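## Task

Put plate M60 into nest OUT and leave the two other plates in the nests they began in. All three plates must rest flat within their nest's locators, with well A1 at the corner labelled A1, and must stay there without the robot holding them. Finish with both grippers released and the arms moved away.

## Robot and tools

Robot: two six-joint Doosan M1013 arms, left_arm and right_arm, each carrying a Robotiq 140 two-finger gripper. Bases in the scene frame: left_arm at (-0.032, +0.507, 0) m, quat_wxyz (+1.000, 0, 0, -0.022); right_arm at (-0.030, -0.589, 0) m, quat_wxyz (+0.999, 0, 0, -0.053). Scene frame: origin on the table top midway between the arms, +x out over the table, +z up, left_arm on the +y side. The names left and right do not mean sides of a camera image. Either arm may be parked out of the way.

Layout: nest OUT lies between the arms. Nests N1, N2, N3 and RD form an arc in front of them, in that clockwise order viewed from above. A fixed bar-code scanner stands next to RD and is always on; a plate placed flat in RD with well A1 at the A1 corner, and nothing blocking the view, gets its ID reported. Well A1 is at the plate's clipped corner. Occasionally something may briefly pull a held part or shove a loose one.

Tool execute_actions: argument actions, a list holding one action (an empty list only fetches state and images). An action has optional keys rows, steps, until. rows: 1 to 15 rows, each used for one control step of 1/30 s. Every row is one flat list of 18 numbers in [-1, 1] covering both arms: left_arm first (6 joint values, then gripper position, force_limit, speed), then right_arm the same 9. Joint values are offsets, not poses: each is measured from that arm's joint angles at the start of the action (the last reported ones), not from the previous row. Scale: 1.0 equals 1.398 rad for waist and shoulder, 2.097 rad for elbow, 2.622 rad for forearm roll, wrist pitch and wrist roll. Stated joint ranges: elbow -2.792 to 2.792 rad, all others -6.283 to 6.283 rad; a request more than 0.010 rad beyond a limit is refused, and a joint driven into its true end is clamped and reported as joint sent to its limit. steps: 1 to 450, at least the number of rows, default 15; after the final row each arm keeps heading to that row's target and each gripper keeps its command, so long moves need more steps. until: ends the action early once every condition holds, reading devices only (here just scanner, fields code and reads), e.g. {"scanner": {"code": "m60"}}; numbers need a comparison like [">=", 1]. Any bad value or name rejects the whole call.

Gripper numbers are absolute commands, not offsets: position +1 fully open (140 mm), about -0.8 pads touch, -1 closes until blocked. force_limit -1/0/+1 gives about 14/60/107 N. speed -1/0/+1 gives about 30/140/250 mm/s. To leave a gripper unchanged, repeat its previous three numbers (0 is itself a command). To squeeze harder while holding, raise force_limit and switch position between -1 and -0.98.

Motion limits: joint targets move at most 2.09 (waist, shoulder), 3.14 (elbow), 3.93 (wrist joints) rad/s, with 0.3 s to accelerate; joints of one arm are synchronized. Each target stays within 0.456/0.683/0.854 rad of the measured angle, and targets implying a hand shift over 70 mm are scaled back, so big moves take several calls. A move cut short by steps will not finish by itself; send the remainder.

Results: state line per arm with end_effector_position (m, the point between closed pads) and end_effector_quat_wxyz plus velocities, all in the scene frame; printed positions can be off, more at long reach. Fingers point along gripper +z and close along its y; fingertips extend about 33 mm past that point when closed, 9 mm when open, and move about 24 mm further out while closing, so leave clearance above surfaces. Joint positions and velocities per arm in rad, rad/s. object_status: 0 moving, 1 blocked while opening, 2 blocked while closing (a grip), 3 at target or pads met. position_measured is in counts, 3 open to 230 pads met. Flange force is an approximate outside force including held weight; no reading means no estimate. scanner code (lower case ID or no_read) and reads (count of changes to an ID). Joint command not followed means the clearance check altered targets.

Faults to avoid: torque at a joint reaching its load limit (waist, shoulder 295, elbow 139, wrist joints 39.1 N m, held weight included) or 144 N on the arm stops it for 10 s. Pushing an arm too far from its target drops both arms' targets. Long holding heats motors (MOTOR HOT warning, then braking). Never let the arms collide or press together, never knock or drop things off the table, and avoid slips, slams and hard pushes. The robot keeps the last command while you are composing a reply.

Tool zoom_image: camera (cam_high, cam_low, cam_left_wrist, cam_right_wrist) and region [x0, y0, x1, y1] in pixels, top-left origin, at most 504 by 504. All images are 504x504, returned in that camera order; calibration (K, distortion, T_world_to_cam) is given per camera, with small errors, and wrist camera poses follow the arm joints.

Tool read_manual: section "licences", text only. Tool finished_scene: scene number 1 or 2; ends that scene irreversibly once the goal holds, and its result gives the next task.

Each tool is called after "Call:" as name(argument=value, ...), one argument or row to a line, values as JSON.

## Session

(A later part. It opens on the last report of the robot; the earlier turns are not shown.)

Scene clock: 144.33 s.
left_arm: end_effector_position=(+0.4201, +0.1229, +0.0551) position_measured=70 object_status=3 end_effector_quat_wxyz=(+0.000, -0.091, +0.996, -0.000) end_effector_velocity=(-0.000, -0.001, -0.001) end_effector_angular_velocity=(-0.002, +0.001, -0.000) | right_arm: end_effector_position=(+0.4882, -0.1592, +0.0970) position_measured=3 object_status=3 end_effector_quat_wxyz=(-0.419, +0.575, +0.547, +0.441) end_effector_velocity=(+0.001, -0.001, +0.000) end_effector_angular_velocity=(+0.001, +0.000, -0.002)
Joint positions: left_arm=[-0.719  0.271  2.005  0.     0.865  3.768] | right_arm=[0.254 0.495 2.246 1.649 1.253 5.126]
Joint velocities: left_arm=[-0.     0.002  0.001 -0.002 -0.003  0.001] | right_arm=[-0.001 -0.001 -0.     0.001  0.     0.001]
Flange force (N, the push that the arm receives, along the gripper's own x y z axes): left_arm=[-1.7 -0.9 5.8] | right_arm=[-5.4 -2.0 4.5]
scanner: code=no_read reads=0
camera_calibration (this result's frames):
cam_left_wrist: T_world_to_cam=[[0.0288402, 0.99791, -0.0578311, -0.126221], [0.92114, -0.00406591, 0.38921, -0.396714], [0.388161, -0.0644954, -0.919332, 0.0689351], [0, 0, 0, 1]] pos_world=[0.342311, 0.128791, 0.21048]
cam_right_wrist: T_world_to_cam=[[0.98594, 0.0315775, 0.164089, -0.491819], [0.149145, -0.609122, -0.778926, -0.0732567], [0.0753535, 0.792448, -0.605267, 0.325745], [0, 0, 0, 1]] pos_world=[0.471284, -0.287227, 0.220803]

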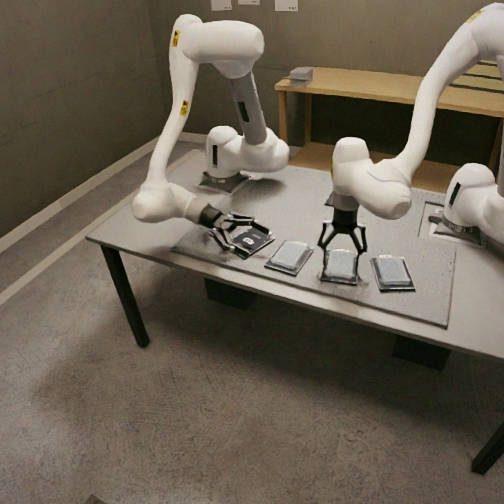

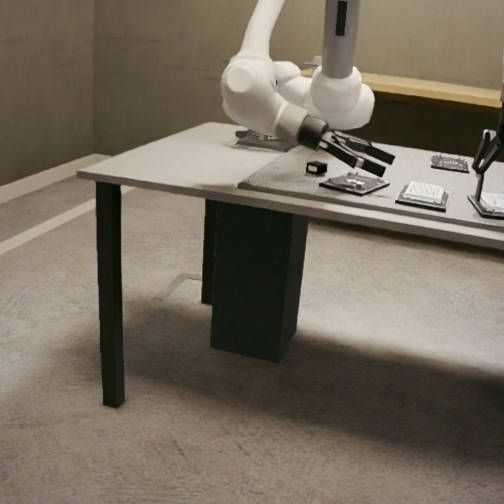

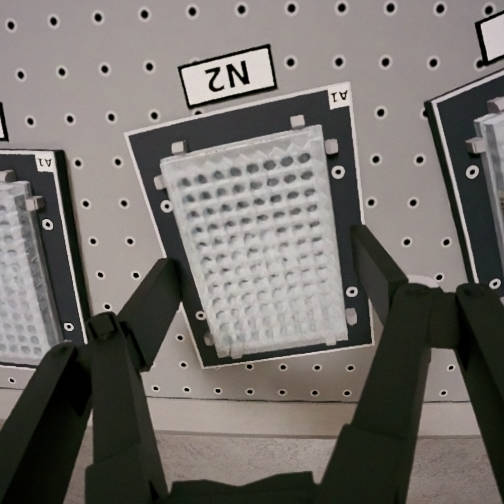

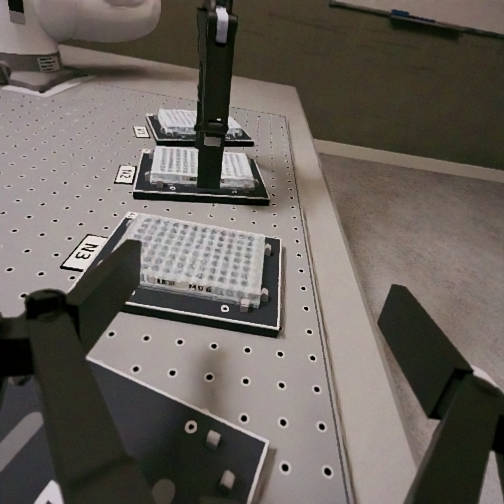

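Call:
execute_actions(
  actions=[
    {"rows": [[0,0,0,0,0,0,-1,0,-0.5, 0,0,0,0,0,0,1,0,0]], "steps": 15},
  ],
)

Call:
zoom_image(
  camera="cam_left_wrist",
  region=[110, 80, 400, 370],
)

Scene clock: 151.23 s.
left_arm: end_effector_position=(+0.4200, +0.1229, +0.0550) position_measured=108 object_status=0 end_effector_quat_wxyz=(+0.000, -0.091, +0.996, -0.000) end_effector_velocity=(+0.000, +0.000, -0.000) end_effector_angular_velocity=(+0.000, +0.001, +0.001) | right_arm: end_effector_position=(+0.4882, -0.1592, +0.0970) position_measured=3 object_status=3 end_effector_quat_wxyz=(-0.419, +0.575, +0.547, +0.441) end_effector_velocity=(+0.000, -0.000, -0.001) end_effector_angular_velocity=(-0.000, +0.002, -0.001)
Joint positions: left_arm=[-0.719  0.271  2.005  0.     0.865  3.768] | right_arm=[0.254 0.495 2.246 1.649 1.253 5.126]
Joint velocities: left_arm=[ 0.001  0.001  0.    -0.    -0.     0.   ] | right_arm=[-0.001  0.002  0.     0.     0.     0.   ]
Flange force (N, the push that the arm receives, along the gripper's own x y z axes): left_arm=[-0.7 19.1 -40.5] | right_arm=[-2.7 -3.5 4.5]
scanner: code=no_read reads=0
camera_calibration (this result's frames):
cam_left_wrist: T_world_to_cam=[[0.0288256, 0.997918, -0.0576923, -0.126296], [0.921205, -0.00411737, 0.389056, -0.396622], [0.388008, -0.0643612, -0.919406, 0.0689776], [0, 0, 0, 1]] pos_world=[0.342247, 0.12884, 0.21044]
cam_right_wrist: T_world_to_cam=[[0.985933, 0.0315763, 0.164133, -0.491849], [0.149179, -0.609117, -0.778924, -0.0732647], [0.0753807, 0.792452, -0.605259, 0.325734], [0, 0, 0, 1]] pos_world=[0.471306, -0.287224, 0.220814]

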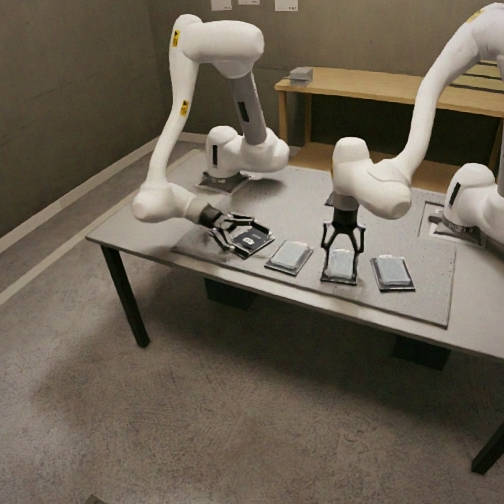

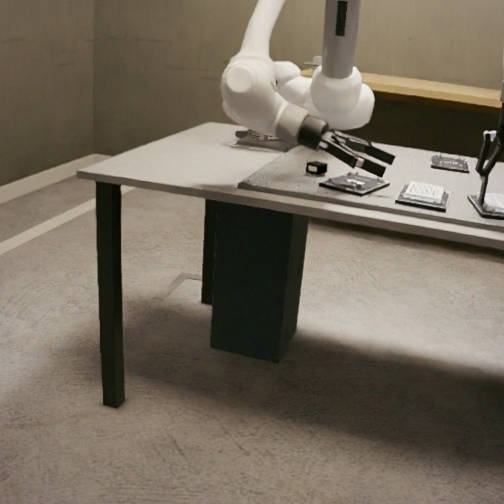

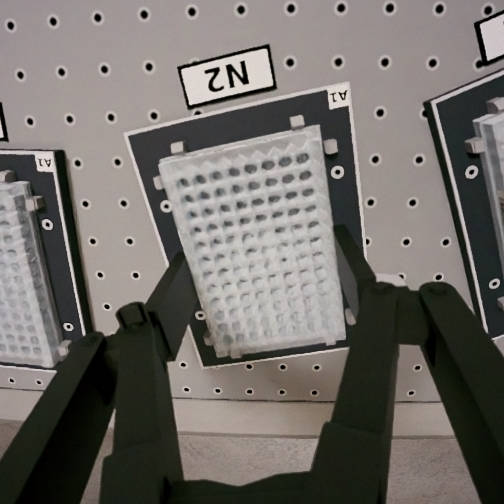

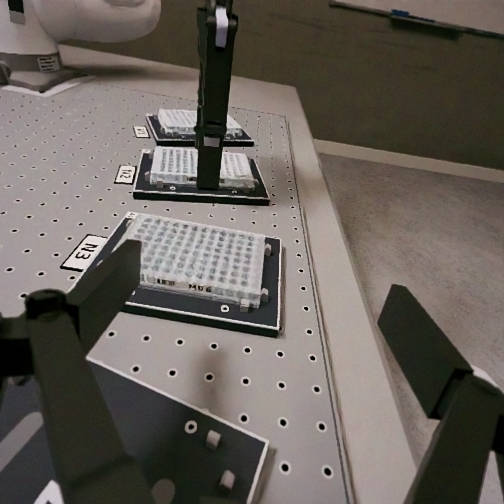

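Region (110, 80, 400, 370) of cam_left_wrist's 504x504 image, scaled by 1.738, with more detail than that image has.

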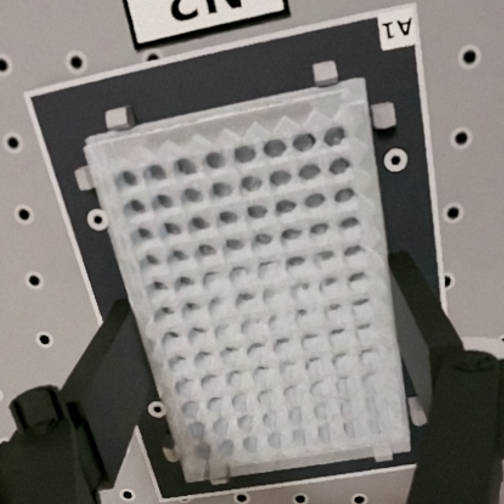

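Call:
execute_actions(
  actions=[
    {"rows": [[0.0006,-0.0167,-0.00684,0,0.01437,0.0003,-1,0,-0.5, 0,0,0,0,0,0,1,0,0]], "steps": 12},
  ],
)

Call:
zoom_image(
  camera="cam_left_wrist",
  region=[110, 60, 400, 350],
)

Call:
zoom_image(
  camera="cam_right_wrist",
  region=[120, 100, 290, 220],
)

Scene clock: 159.10 s.
left_arm: end_effector_position=(+0.4199, +0.1237, +0.0748) position_measured=109 object_status=2 end_effector_quat_wxyz=(+0.000, -0.091, +0.996, -0.000) end_effector_velocity=(-0.000, +0.000, +0.003) end_effector_angular_velocity=(+0.000, -0.001, -0.001) | right_arm: end_effector_position=(+0.4882, -0.1592, +0.0970) position_measured=3 object_status=3 end_effector_quat_wxyz=(-0.419, +0.575, +0.547, +0.441) end_effector_velocity=(+0.000, +0.000, +0.002) end_effector_angular_velocity=(+0.001, -0.003, +0.000)
Joint positions: left_arm=[-0.718  0.248  1.991  0.     0.902  3.768] | right_arm=[0.254 0.495 2.246 1.649 1.253 5.126]
Joint velocities: left_arm=[-0.    -0.004 -0.002  0.001  0.005 -0.   ] | right_arm=[ 0.    -0.003 -0.    -0.     0.    -0.   ]
Flange force (N, the push that the arm receives, along the gripper's own x y z axes): left_arm=[0.9 4.7 -1.5] | right_arm=[0.6 -5.0 4.4]
scanner: code=no_read reads=0
camera_calibration (this result's frames):
cam_left_wrist: T_world_to_cam=[[0.02877, 0.99792, -0.0576818, -0.125935], [0.921209, -0.00407069, 0.389047, -0.404202], [0.388004, -0.0643299, -0.91941, 0.0873004], [0, 0, 0, 1]] pos_world=[0.342105, 0.129644, 0.230255]
cam_right_wrist: T_world_to_cam=[[0.98594, 0.0315774, 0.164088, -0.491819], [0.149144, -0.609122, -0.778927, -0.0732565], [0.0753533, 0.792448, -0.605267, 0.325745], [0, 0, 0, 1]] pos_world=[0.471284, -0.287227, 0.220803]

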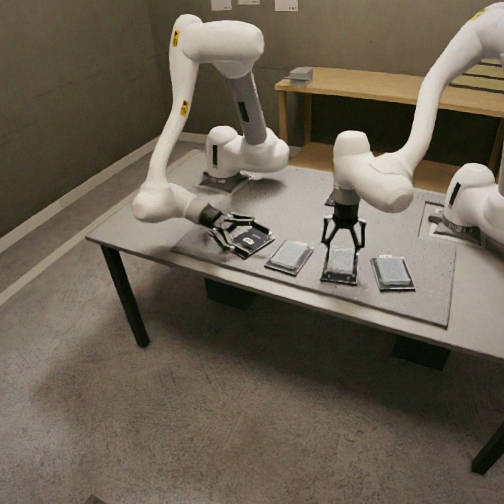

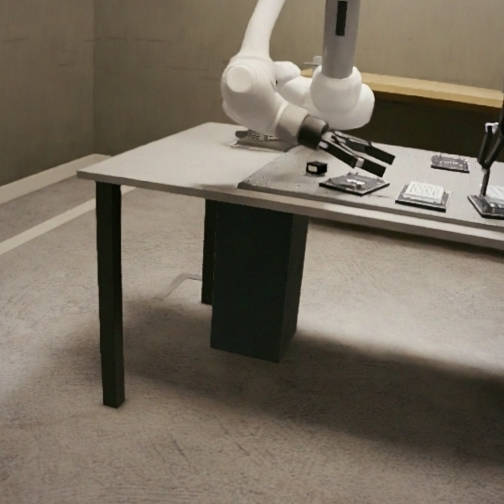

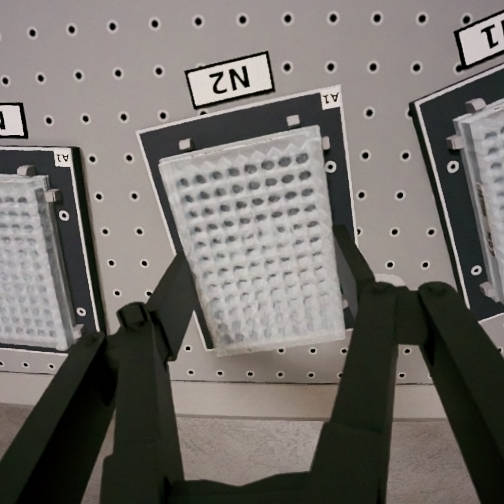

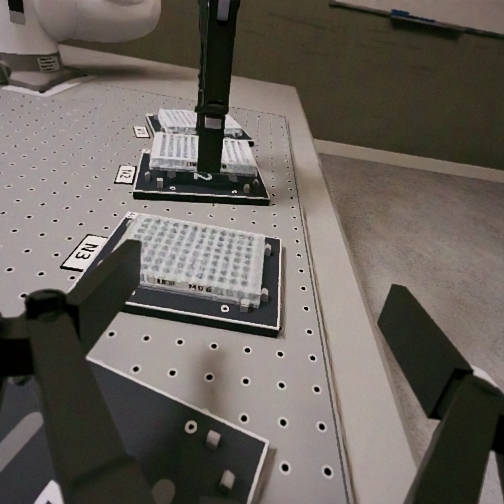

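Region (110, 60, 400, 350) of cam_left_wrist's 504x504 image, scaled by 1.738, with more detail than that image has.

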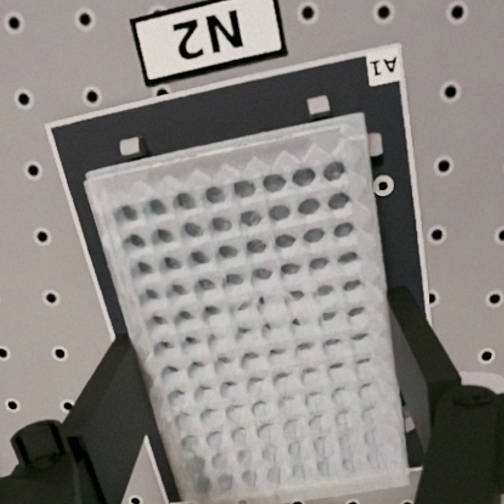

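Region (120, 100, 290, 220) of cam_right_wrist's 504x504 image, scaled by 2.965, with more detail than that image has; it fills the top 356 rows of this view, and the rest is white.

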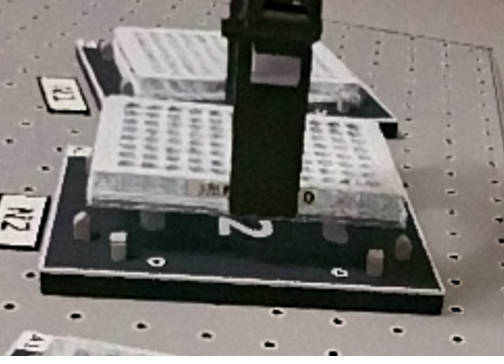

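Call:
zoom_image(
  camera="cam_left_wrist",
  region=[120, 70, 360, 190],
)

Region (120, 70, 360, 190) of cam_left_wrist's 504x504 image, scaled by 2.100, with more detail than that image has.

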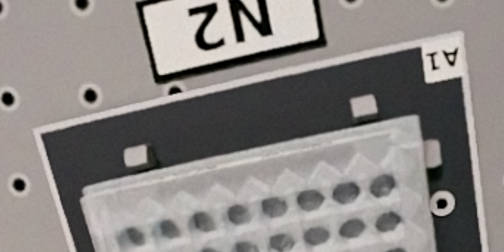

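Call:
execute_actions(
  actions=[
    {"rows": [[0,-0.0352,-0.0173,0,0.0326,0,-1,0,-0.5, 0,0,0,0,0,0,1,0,0],[0,-0.0352,-0.0173,0,0.0326,0,-1,0,-0.5, 0,0,0,0,0,0,1,0,0],[0,-0.0352,-0.0173,0,0.0326,0,-1,0,-0.5, 0,0,0,0,0,0,1,0,0],[0,-0.0352,-0.0173,0,0.0326,0,-1,0,-0.5, 0,0,0,0,0,0,1,0,0],[0,-0.0352,-0.0173,0,0.0326,0,-1,0,-0.5, 0,0,0,0,0,0,1,0,0],[0,-0.0352,-0.0173,0,0.0326,0,-1,0,-0.5, 0,0,0,0,0,0,1,0,0],[0,-0.0352,-0.0173,0,0.0326,0,-1,0,-0.5, 0,0,0,0,0,0,1,0,0],[0,-0.0352,-0.0173,0,0.0326,0,-1,0,-0.5, 0,0,0,0,0,0,1,0,0],[-0.6394,-0.0899,0.0754,0,-0.01235,-0.27458,-1,0,-0.5, 0,0,0,0,0,0,1,0,0]], "steps": 48},
  ],
)

Scene clock: 177.27 s.
left_arm: end_effector_position=(-0.0236, +0.0003, +0.0761) position_measured=109 object_status=2 end_effector_quat_wxyz=(+0.000, -0.012, +1.000, -0.000) end_effector_velocity=(-0.242, +0.028, -0.015) end_effector_angular_velocity=(-0.002, -0.000, -0.227) | right_arm: end_effector_position=(+0.4882, -0.1592, +0.0970) position_measured=3 object_status=3 end_effector_quat_wxyz=(-0.419, +0.575, +0.547, +0.441) end_effector_velocity=(-0.000, +0.000, +0.001) end_effector_angular_velocity=(+0.000, -0.001, +0.001)
Joint positions: left_arm=[-1.579  0.124  2.145  0.     0.873  3.066] | right_arm=[0.254 0.495 2.246 1.649 1.253 5.126]
Joint velocities: left_arm=[-0.481 -0.029  0.07   0.001 -0.043 -0.255] | right_arm=[ 0.    -0.001 -0.    -0.     0.     0.   ]
Flange force (N, the push that the arm receives, along the gripper's own x y z axes): left_arm=[-1.7 -4.8 4.4] | right_arm=[-4.7 -3.3 3.2]
scanner: code=no_read reads=0
camera_calibration (this result's frames):
cam_left_wrist: T_world_to_cam=[[0.186527, 0.980746, -0.0578432, 0.0137819], [0.909069, -0.149968, 0.388721, 0.00316199], [0.372562, -0.12509, -0.919538, 0.252323], [0, 0, 0, 1]] pos_world=[-0.099451, 0.0185208, 0.231589]
cam_right_wrist: T_world_to_cam=[[0.985933, 0.0315762, 0.164134, -0.491849], [0.14918, -0.609117, -0.778924, -0.0732647], [0.0753811, 0.792452, -0.605258, 0.325733], [0, 0, 0, 1]] pos_world=[0.471306, -0.287224, 0.220814]

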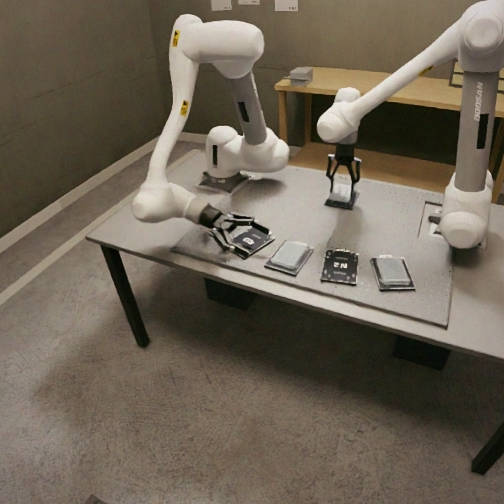

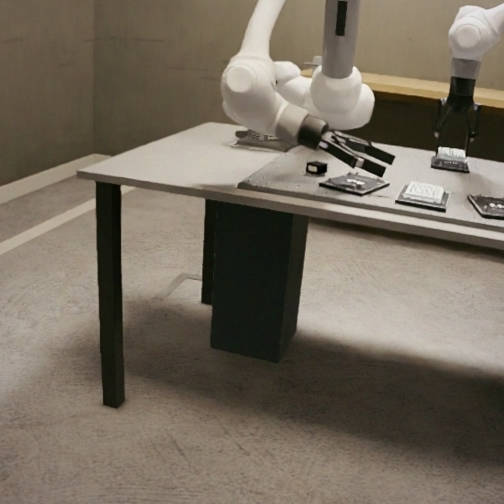

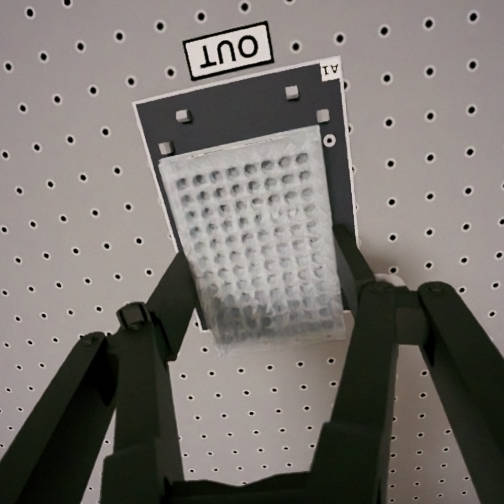

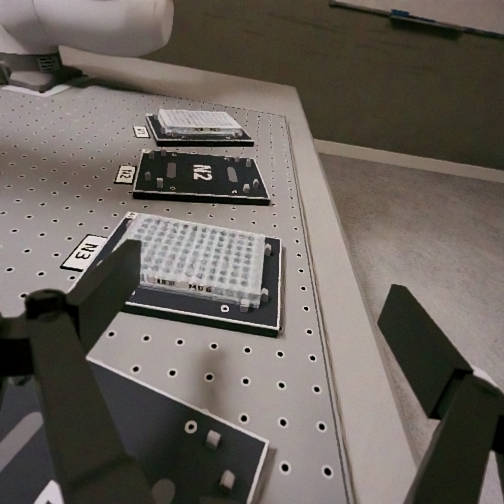

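Call:
execute_actions(
  actions=[],
)

Call:
zoom_image(
  camera="cam_left_wrist",
  region=[120, 70, 360, 190],
)

Scene clock: 178.80 s.
left_arm: end_effector_position=(-0.0399, +0.0025, +0.0751) position_measured=109 object_status=2 end_effector_quat_wxyz=(-0.000, -0.004, +1.000, -0.000) end_effector_velocity=(+0.000, -0.000, +0.000) end_effector_angular_velocity=(-0.001, +0.000, +0.001) | right_arm: end_effector_position=(+0.4882, -0.1592, +0.0970) position_measured=3 object_status=3 end_effector_quat_wxyz=(-0.419, +0.575, +0.547, +0.441) end_effector_velocity=(-0.000, -0.000, -0.000) end_effector_angular_velocity=(+0.000, +0.001, -0.000)
Joint positions: left_arm=[-1.612  0.122  2.149  0.     0.87   3.049] | right_arm=[0.254 0.495 2.246 1.649 1.253 5.126]
Joint velocities: left_arm=[ 0.001 -0.    -0.    -0.    -0.001  0.   ] | right_arm=[-0.     0.001  0.    -0.     0.     0.   ]
Flange force (N, the push that the arm receives, along the gripper's own x y z axes): left_arm=[-0.1 -0.7 2.4] | right_arm=[-5.5 -1.8 4.8]
scanner: code=no_read reads=0
camera_calibration (this result's frames):
cam_left_wrist: T_world_to_cam=[[0.201231, 0.977835, -0.0578371, 0.0152229], [0.906718, -0.163604, 0.388712, 0.0185985], [0.370633, -0.130663, -0.919542, 0.257618], [0, 0, 0, 1]] pos_world=[-0.115409, 0.0218184, 0.230542]
cam_right_wrist: T_world_to_cam=[[0.98594, 0.0315773, 0.164088, -0.491819], [0.149144, -0.609122, -0.778927, -0.0732564], [0.0753533, 0.792448, -0.605267, 0.325745], [0, 0, 0, 1]] pos_world=[0.471284, -0.287227, 0.220803]

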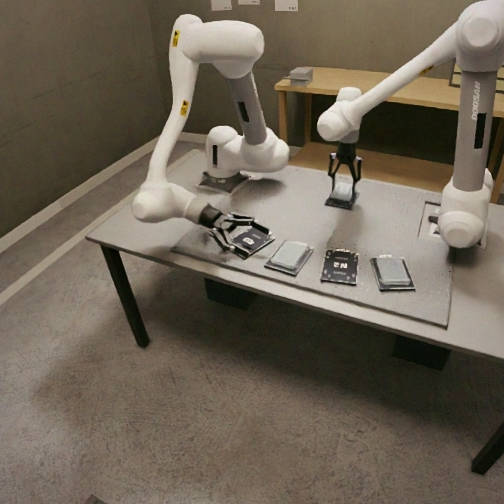

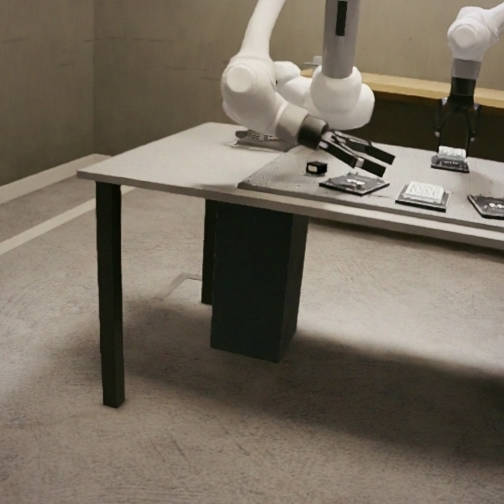

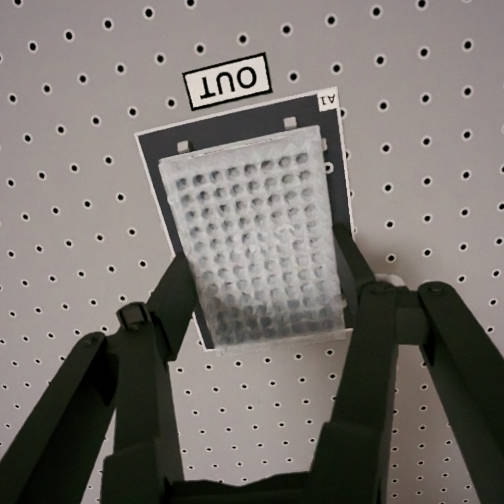

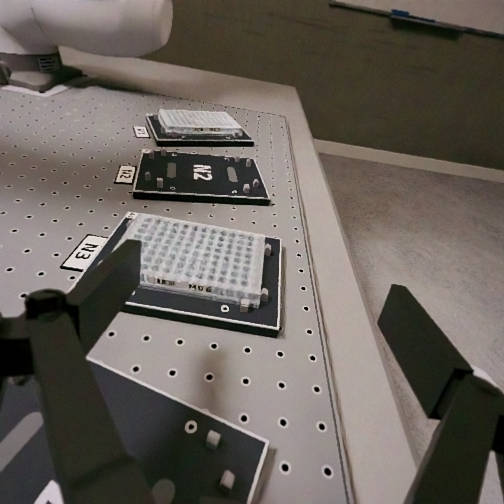

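Region (120, 70, 360, 190) of cam_left_wrist's 504x504 image, scaled by 2.100, with more detail than that image has.

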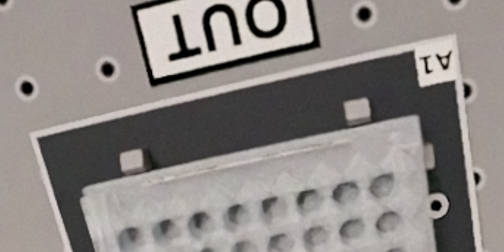

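Call:
execute_actions(
  actions=[
    {"rows": [[0.0010,0.00805,0.00261,0,-0.00638,0.00053,-1,0,-0.5, 0,0,0,0,0,0,1,0,0]], "steps": 10},
  ],
)

Call:
zoom_image(
  camera="cam_left_wrist",
  region=[110, 80, 400, 370],
)

Scene clock: 190.80 s.
left_arm: end_effector_position=(-0.0393, +0.0017, +0.0673) position_measured=109 object_status=2 end_effector_quat_wxyz=(-0.000, -0.004, +1.000, -0.000) end_effector_velocity=(+0.000, -0.001, -0.002) end_effector_angular_velocity=(-0.001, +0.000, +0.001) | right_arm: end_effector_position=(+0.4882, -0.1592, +0.0970) position_measured=3 object_status=3 end_effector_quat_wxyz=(-0.419, +0.575, +0.547, +0.441) end_effector_velocity=(+0.000, -0.000, -0.001) end_effector_angular_velocity=(-0.000, +0.001, -0.000)
Joint positions: left_arm=[-1.611  0.133  2.155  0.     0.853  3.05 ] | right_arm=[0.254 0.495 2.246 1.649 1.253 5.126]
Joint velocities: left_arm=[ 0.001  0.003  0.002 -0.001 -0.006  0.001] | right_arm=[-0.     0.001 -0.     0.     0.    -0.001]
Flange force (N, the push that the arm receives, along the gripper's own x y z axes): left_arm=[1.7 -5.8 3.4] | right_arm=[-4.3 -3.0 3.8]
scanner: code=no_read reads=0
camera_calibration (this result's frames):
cam_left_wrist: T_world_to_cam=[[0.201226, 0.977834, -0.0578703, 0.0154649], [0.90672, -0.163587, 0.388715, 0.0209477], [0.370631, -0.130692, -0.919539, 0.250109], [0, 0, 0, 1]] pos_world=[-0.114804, 0.0209918, 0.222737]
cam_right_wrist: T_world_to_cam=[[0.98594, 0.0315772, 0.164088, -0.491819], [0.149144, -0.609122, -0.778927, -0.0732564], [0.0753532, 0.792448, -0.605267, 0.325745], [0, 0, 0, 1]] pos_world=[0.471284, -0.287227, 0.220803]

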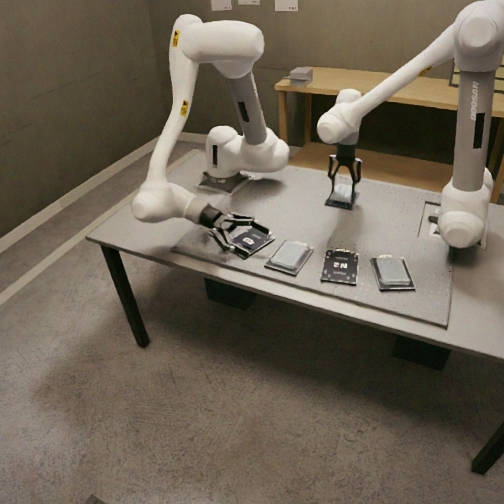

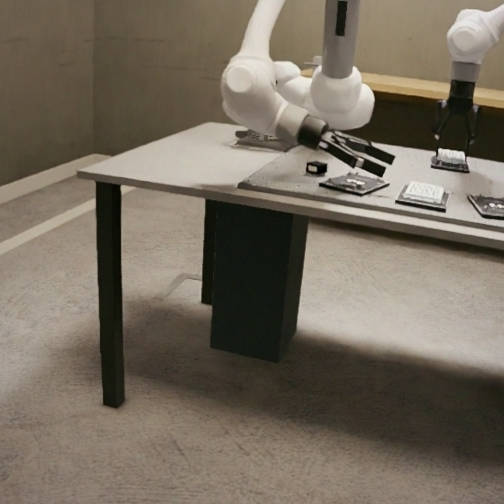

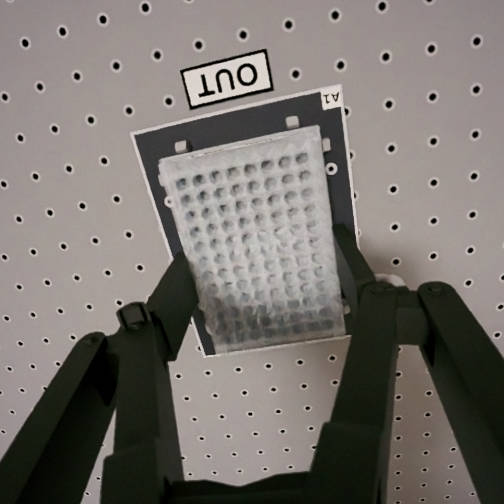

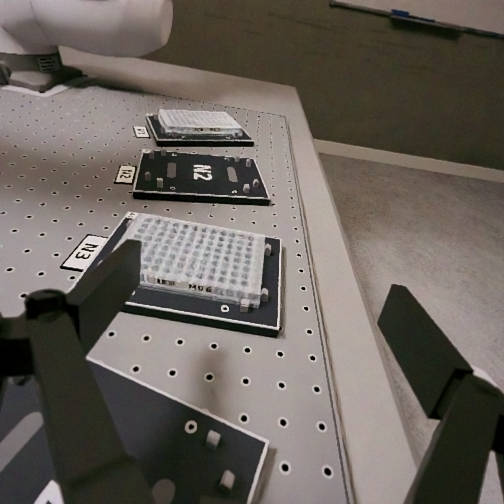

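Region (110, 80, 400, 370) of cam_left_wrist's 504x504 image, scaled by 1.738, with more detail than that image has.

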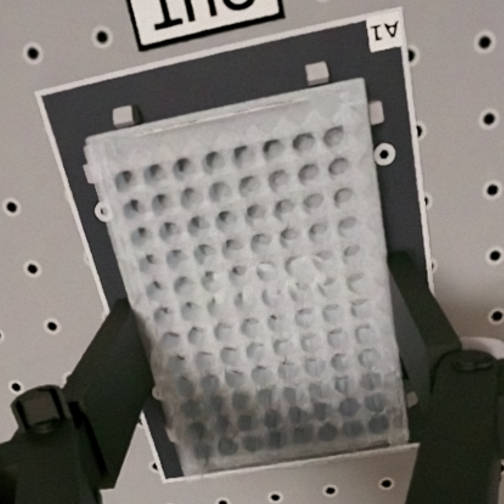

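Call:
execute_actions(
  actions=[
    {"rows": [[0.00036,0.0012,0.0005,0,-0.00106,0.0002,-1,0,-0.5, 0,0,0,0,0,0,1,0,0],[0.00036,0.0025,0.0010,0,-0.0021,0.0002,-1,0,-0.5, 0,0,0,0,0,0,1,0,0],[0.00036,0.0037,0.0015,0,-0.0032,0.0002,-1,0,-0.5, 0,0,0,0,0,0,1,0,0],[0.00036,0.0049,0.0020,0,-0.0042,0.0002,-1,0,-0.5, 0,0,0,0,0,0,1,0,0],[0.00036,0.0062,0.0025,0,-0.0053,0.0002,-1,0,-0.5, 0,0,0,0,0,0,1,0,0],[0.00036,0.0074,0.0030,0,-0.00635,0.0002,-1,0,-0.5, 0,0,0,0,0,0,1,0,0],[0.00036,0.0086,0.0035,0,-0.0074,0.0002,-1,0,-0.5, 0,0,0,0,0,0,1,0,0],[0.00036,0.00985,0.00403,0,-0.00847,0.0002,-1,0,-0.5, 0,0,0,0,0,0,1,0,0]], "steps": 16},
  ],
)

Call:
zoom_image(
  camera="cam_left_wrist",
  region=[110, 80, 400, 370],
)

Scene clock: 201.40 s.
left_arm: end_effector_position=(-0.0390, +0.0015, +0.0569) position_measured=109 object_status=2 end_effector_quat_wxyz=(-0.000, -0.004, +1.000, -0.000) end_effector_velocity=(-0.000, -0.000, -0.002) end_effector_angular_velocity=(-0.000, +0.000, -0.001) | right_arm: end_effector_position=(+0.4882, -0.1592, +0.0970) position_measured=3 object_status=3 end_effector_quat_wxyz=(-0.419, +0.575, +0.547, +0.441) end_effector_velocity=(-0.000, -0.000, -0.001) end_effector_angular_velocity=(-0.001, +0.001, +0.000)
Joint positions: left_arm=[-1.61   0.147  2.163  0.     0.832  3.05 ] | right_arm=[0.254 0.495 2.246 1.649 1.253 5.126]
Joint velocities: left_arm=[-0.     0.003  0.001 -0.001 -0.004  0.001] | right_arm=[-0.     0.002  0.    -0.    -0.    -0.001]
Flange force (N, the push that the arm receives, along the gripper's own x y z axes): left_arm=[-0.1 -6.1 5.4] | right_arm=[-4.9 -3.2 3.8]
scanner: code=no_read reads=0
camera_calibration (this result's frames):
cam_left_wrist: T_world_to_cam=[[0.201248, 0.977829, -0.0578721, 0.0150106], [0.906716, -0.163607, 0.388714, 0.0247209], [0.370628, -0.130702, -0.919539, 0.240485], [0, 0, 0, 1]] pos_world=[-0.114566, 0.0207986, 0.212395]
cam_right_wrist: T_world_to_cam=[[0.98594, 0.0315773, 0.164088, -0.491819], [0.149144, -0.609122, -0.778927, -0.0732565], [0.0753532, 0.792448, -0.605267, 0.325745], [0, 0, 0, 1]] pos_world=[0.471284, -0.287227, 0.220803]

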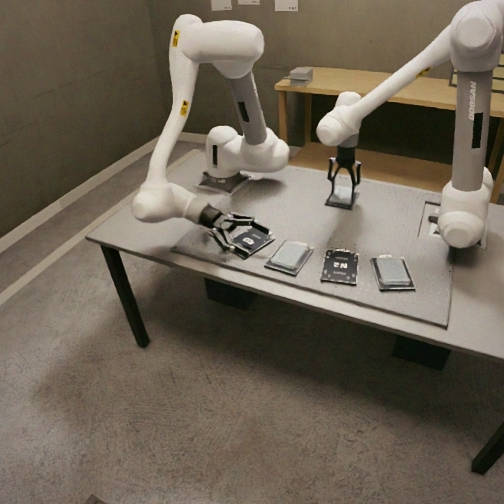

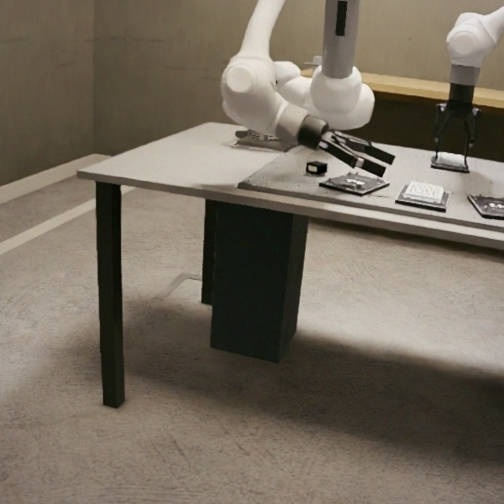

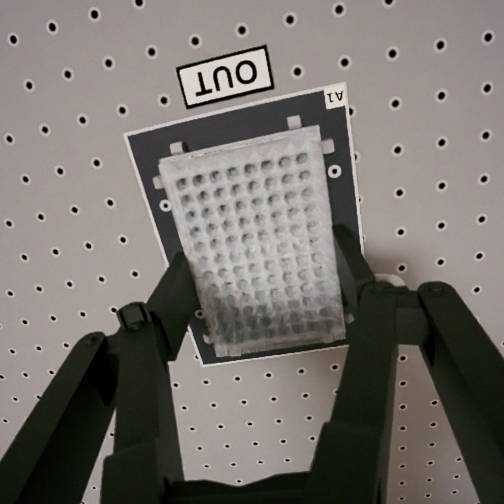

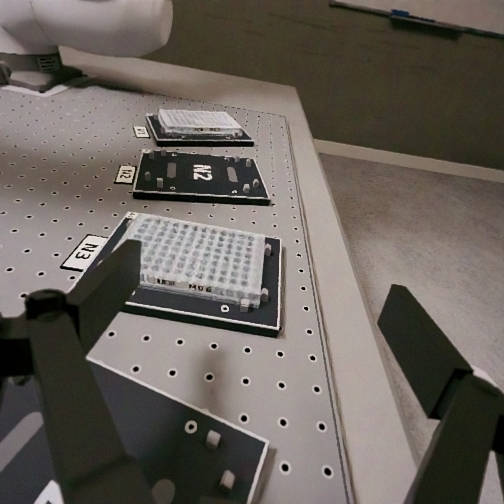

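Region (110, 80, 400, 370) of cam_left_wrist's 504x504 image, scaled by 1.738, with more detail than that image has.

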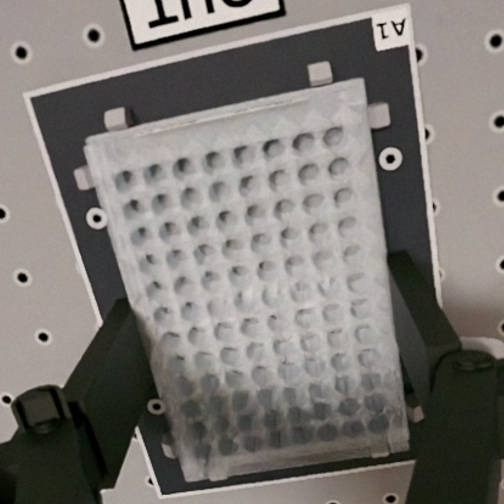

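Call:
execute_actions(
  actions=[
    {"rows": [[0,0.00164,0.00073,0,-0.00146,0,-1,0,-0.5, 0,0,0,0,0,0,1,0,0],[0,0.00164,0.00073,0,-0.00146,0,-1,0,-0.5, 0,0,0,0,0,0,1,0,0],[0,0.00164,0.00073,0,-0.00146,0,-1,0,-0.5, 0,0,0,0,0,0,1,0,0],[0,0.00164,0.00073,0,-0.00146,0,-1,0,-0.5, 0,0,0,0,0,0,1,0,0],[0,0.00164,0.00073,0,-0.00146,0,-1,0,-0.5, 0,0,0,0,0,0,1,0,0],[0,0.00164,0.00073,0,-0.00146,0,-1,0,-0.5, 0,0,0,0,0,0,1,0,0],[0,0.00164,0.00073,0,-0.00146,0,-1,0,-0.5, 0,0,0,0,0,0,1,0,0],[0,0.00164,0.00073,0,-0.00146,0,0.47,0,-0.5, 0,0,0,0,0,0,1,0,0]], "steps": 16},
  ],
)

Scene clock: 206.83 s.
left_arm: end_effector_position=(-0.0390, +0.0016, +0.0551) position_measured=76 object_status=0 end_effector_quat_wxyz=(-0.000, -0.004, +1.000, -0.000) end_effector_velocity=(-0.000, +0.000, -0.000) end_effector_angular_velocity=(+0.002, +0.000, -0.001) | right_arm: end_effector_position=(+0.4882, -0.1592, +0.0970) position_measured=3 object_status=3 end_effector_quat_wxyz=(-0.419, +0.575, +0.547, +0.441) end_effector_velocity=(-0.000, +0.001, -0.000) end_effector_angular_velocity=(+0.000, +0.001, +0.001)
Joint positions: left_arm=[-1.61   0.149  2.165  0.     0.828  3.05 ] | right_arm=[0.254 0.495 2.246 1.649 1.253 5.126]
Joint velocities: left_arm=[-0.001  0.001 -0.    -0.001  0.001  0.001] | right_arm=[0.001 0.    0.    0.    0.    0.   ]
Flange force (N, the push that the arm receives, along the gripper's own x y z axes): left_arm=[-2.8 -0.2 1.8] | right_arm=[-4.0 -3.7 3.4]
scanner: code=no_read reads=0
camera_calibration (this result's frames):
cam_left_wrist: T_world_to_cam=[[0.201248, 0.977834, -0.0577895, 0.0148], [0.906714, -0.163638, 0.388707, 0.0254553], [0.370634, -0.130625, -0.919547, 0.238773], [0, 0, 0, 1]] pos_world=[-0.114557, 0.0208832, 0.210524]
cam_right_wrist: T_world_to_cam=[[0.98594, 0.0315771, 0.164088, -0.491819], [0.149144, -0.609122, -0.778927, -0.0732563], [0.0753534, 0.792448, -0.605267, 0.325745], [0, 0, 0, 1]] pos_world=[0.471284, -0.287227, 0.220803]

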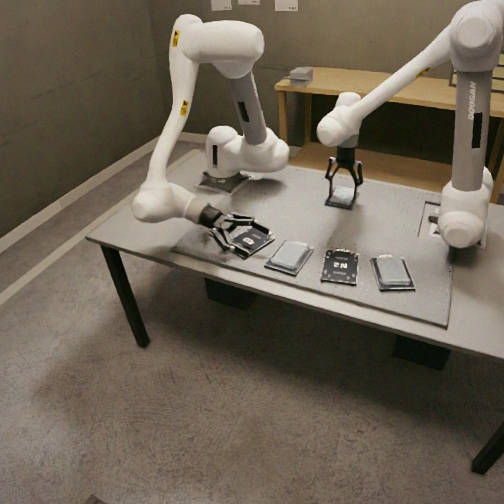

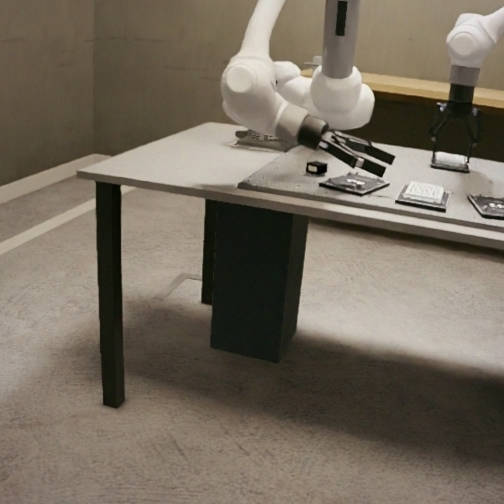

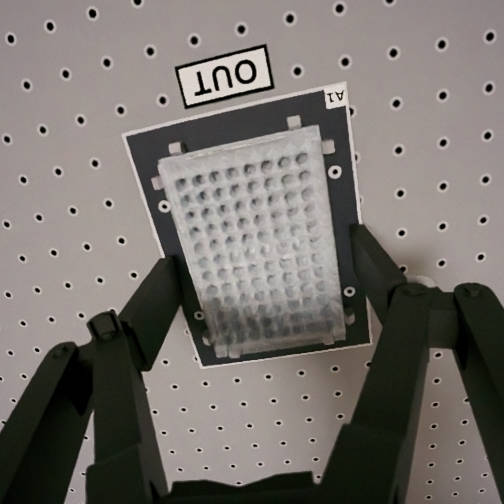

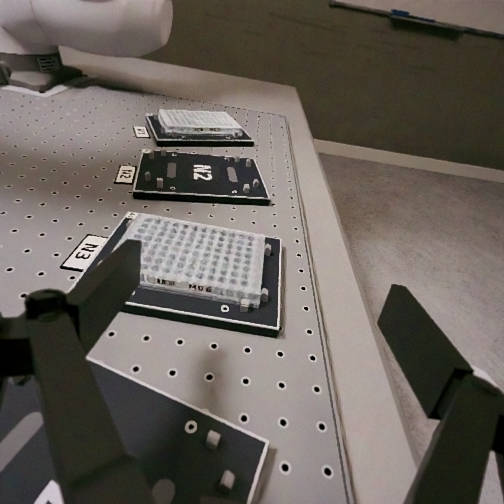

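Call:
execute_actions(
  actions=[
    {"rows": [[0,-0.080,-0.0463,0,0.0797,0,0.47,0,-0.5, -0.08,-0.06,0,0,0,0,1,0,0]], "steps": 15},
  ],
)

Call:
zoom_image(
  camera="cam_left_wrist",
  region=[140, 60, 380, 300],
)

Call:
zoom_image(
  camera="cam_low",
  region=[400, 130, 500, 190],
)

Scene clock: 210.63 s.
left_arm: end_effector_position=(-0.0391, +0.0011, +0.1545) position_measured=70 object_status=3 end_effector_quat_wxyz=(+0.000, -0.004, +1.000, -0.000) end_effector_velocity=(+0.000, +0.000, +0.007) end_effector_angular_velocity=(-0.001, -0.000, +0.000) | right_arm: end_effector_position=(+0.5354, -0.2193, +0.1451) position_measured=3 object_status=3 end_effector_quat_wxyz=(-0.373, +0.584, +0.529, +0.489) end_effector_velocity=(+0.003, -0.004, +0.003) end_effector_angular_velocity=(+0.001, -0.005, -0.007)
Joint positions: left_arm=[-1.61   0.038  2.068  0.     1.035  3.05 ] | right_arm=[0.142 0.412 2.246 1.649 1.253 5.126]
Joint velocities: left_arm=[ 0.    -0.008 -0.007  0.     0.014 -0.   ] | right_arm=[-0.007 -0.005 -0.001 -0.     0.     0.001]
Flange force (N, the push that the arm receives, along the gripper's own x y z axes): left_arm=[-2.5 0.0 2.0] | right_arm=[-4.7 -4.4 -1.5]
scanner: code=no_read reads=0
camera_calibration (this result's frames):
cam_left_wrist: T_world_to_cam=[[0.20124, 0.977846, -0.05761, 0.0209652], [0.906707, -0.1637, 0.388697, -0.013243], [0.370655, -0.130457, -0.919563, 0.330182], [0, 0, 0, 1]] pos_world=[-0.114595, 0.0204058, 0.309978]
cam_right_wrist: T_world_to_cam=[[0.966287, -0.0788183, 0.245106, -0.569767], [0.145133, -0.619578, -0.771401, -0.0806546], [0.212663, 0.780968, -0.587251, 0.32034], [0, 0, 0, 1]] pos_world=[0.49414, -0.345055, 0.265556]

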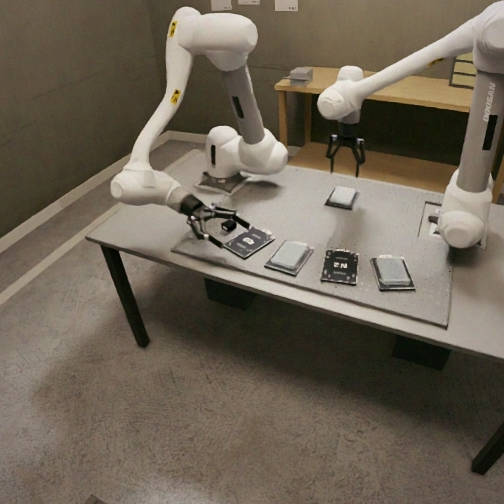

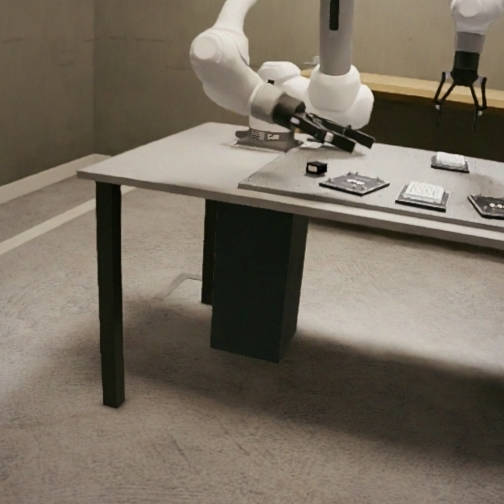

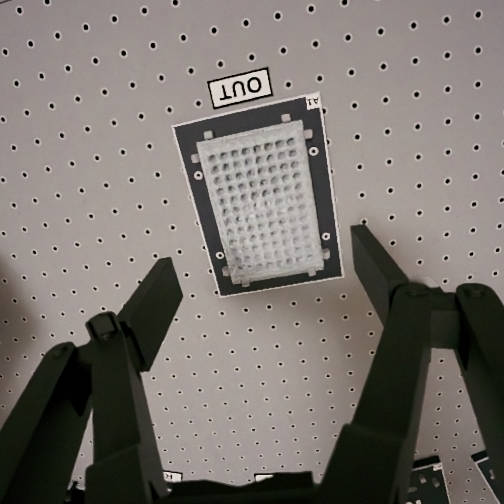

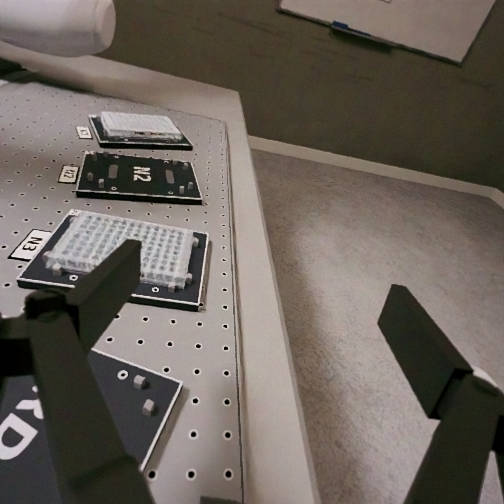

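Region (140, 60, 380, 300) of cam_left_wrist's 504x504 image, scaled by 2.100, with more detail than that image has.

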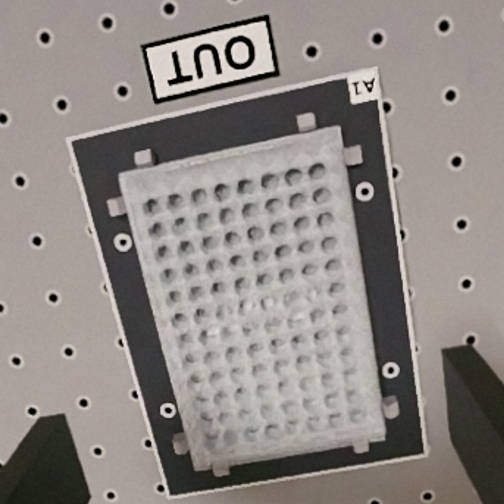

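Region (400, 130, 500, 190) of cam_low's 504x504 image, scaled by 5.040, with more detail than that image has; it fills the top 302 rows of this view, and the rest is white.

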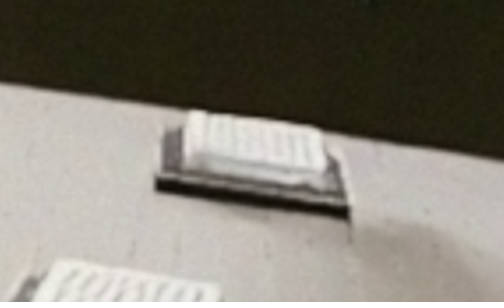

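Seated within all locators.

Call:
finished_scene(
  scene=1,
)

The scene is finished: the task was done.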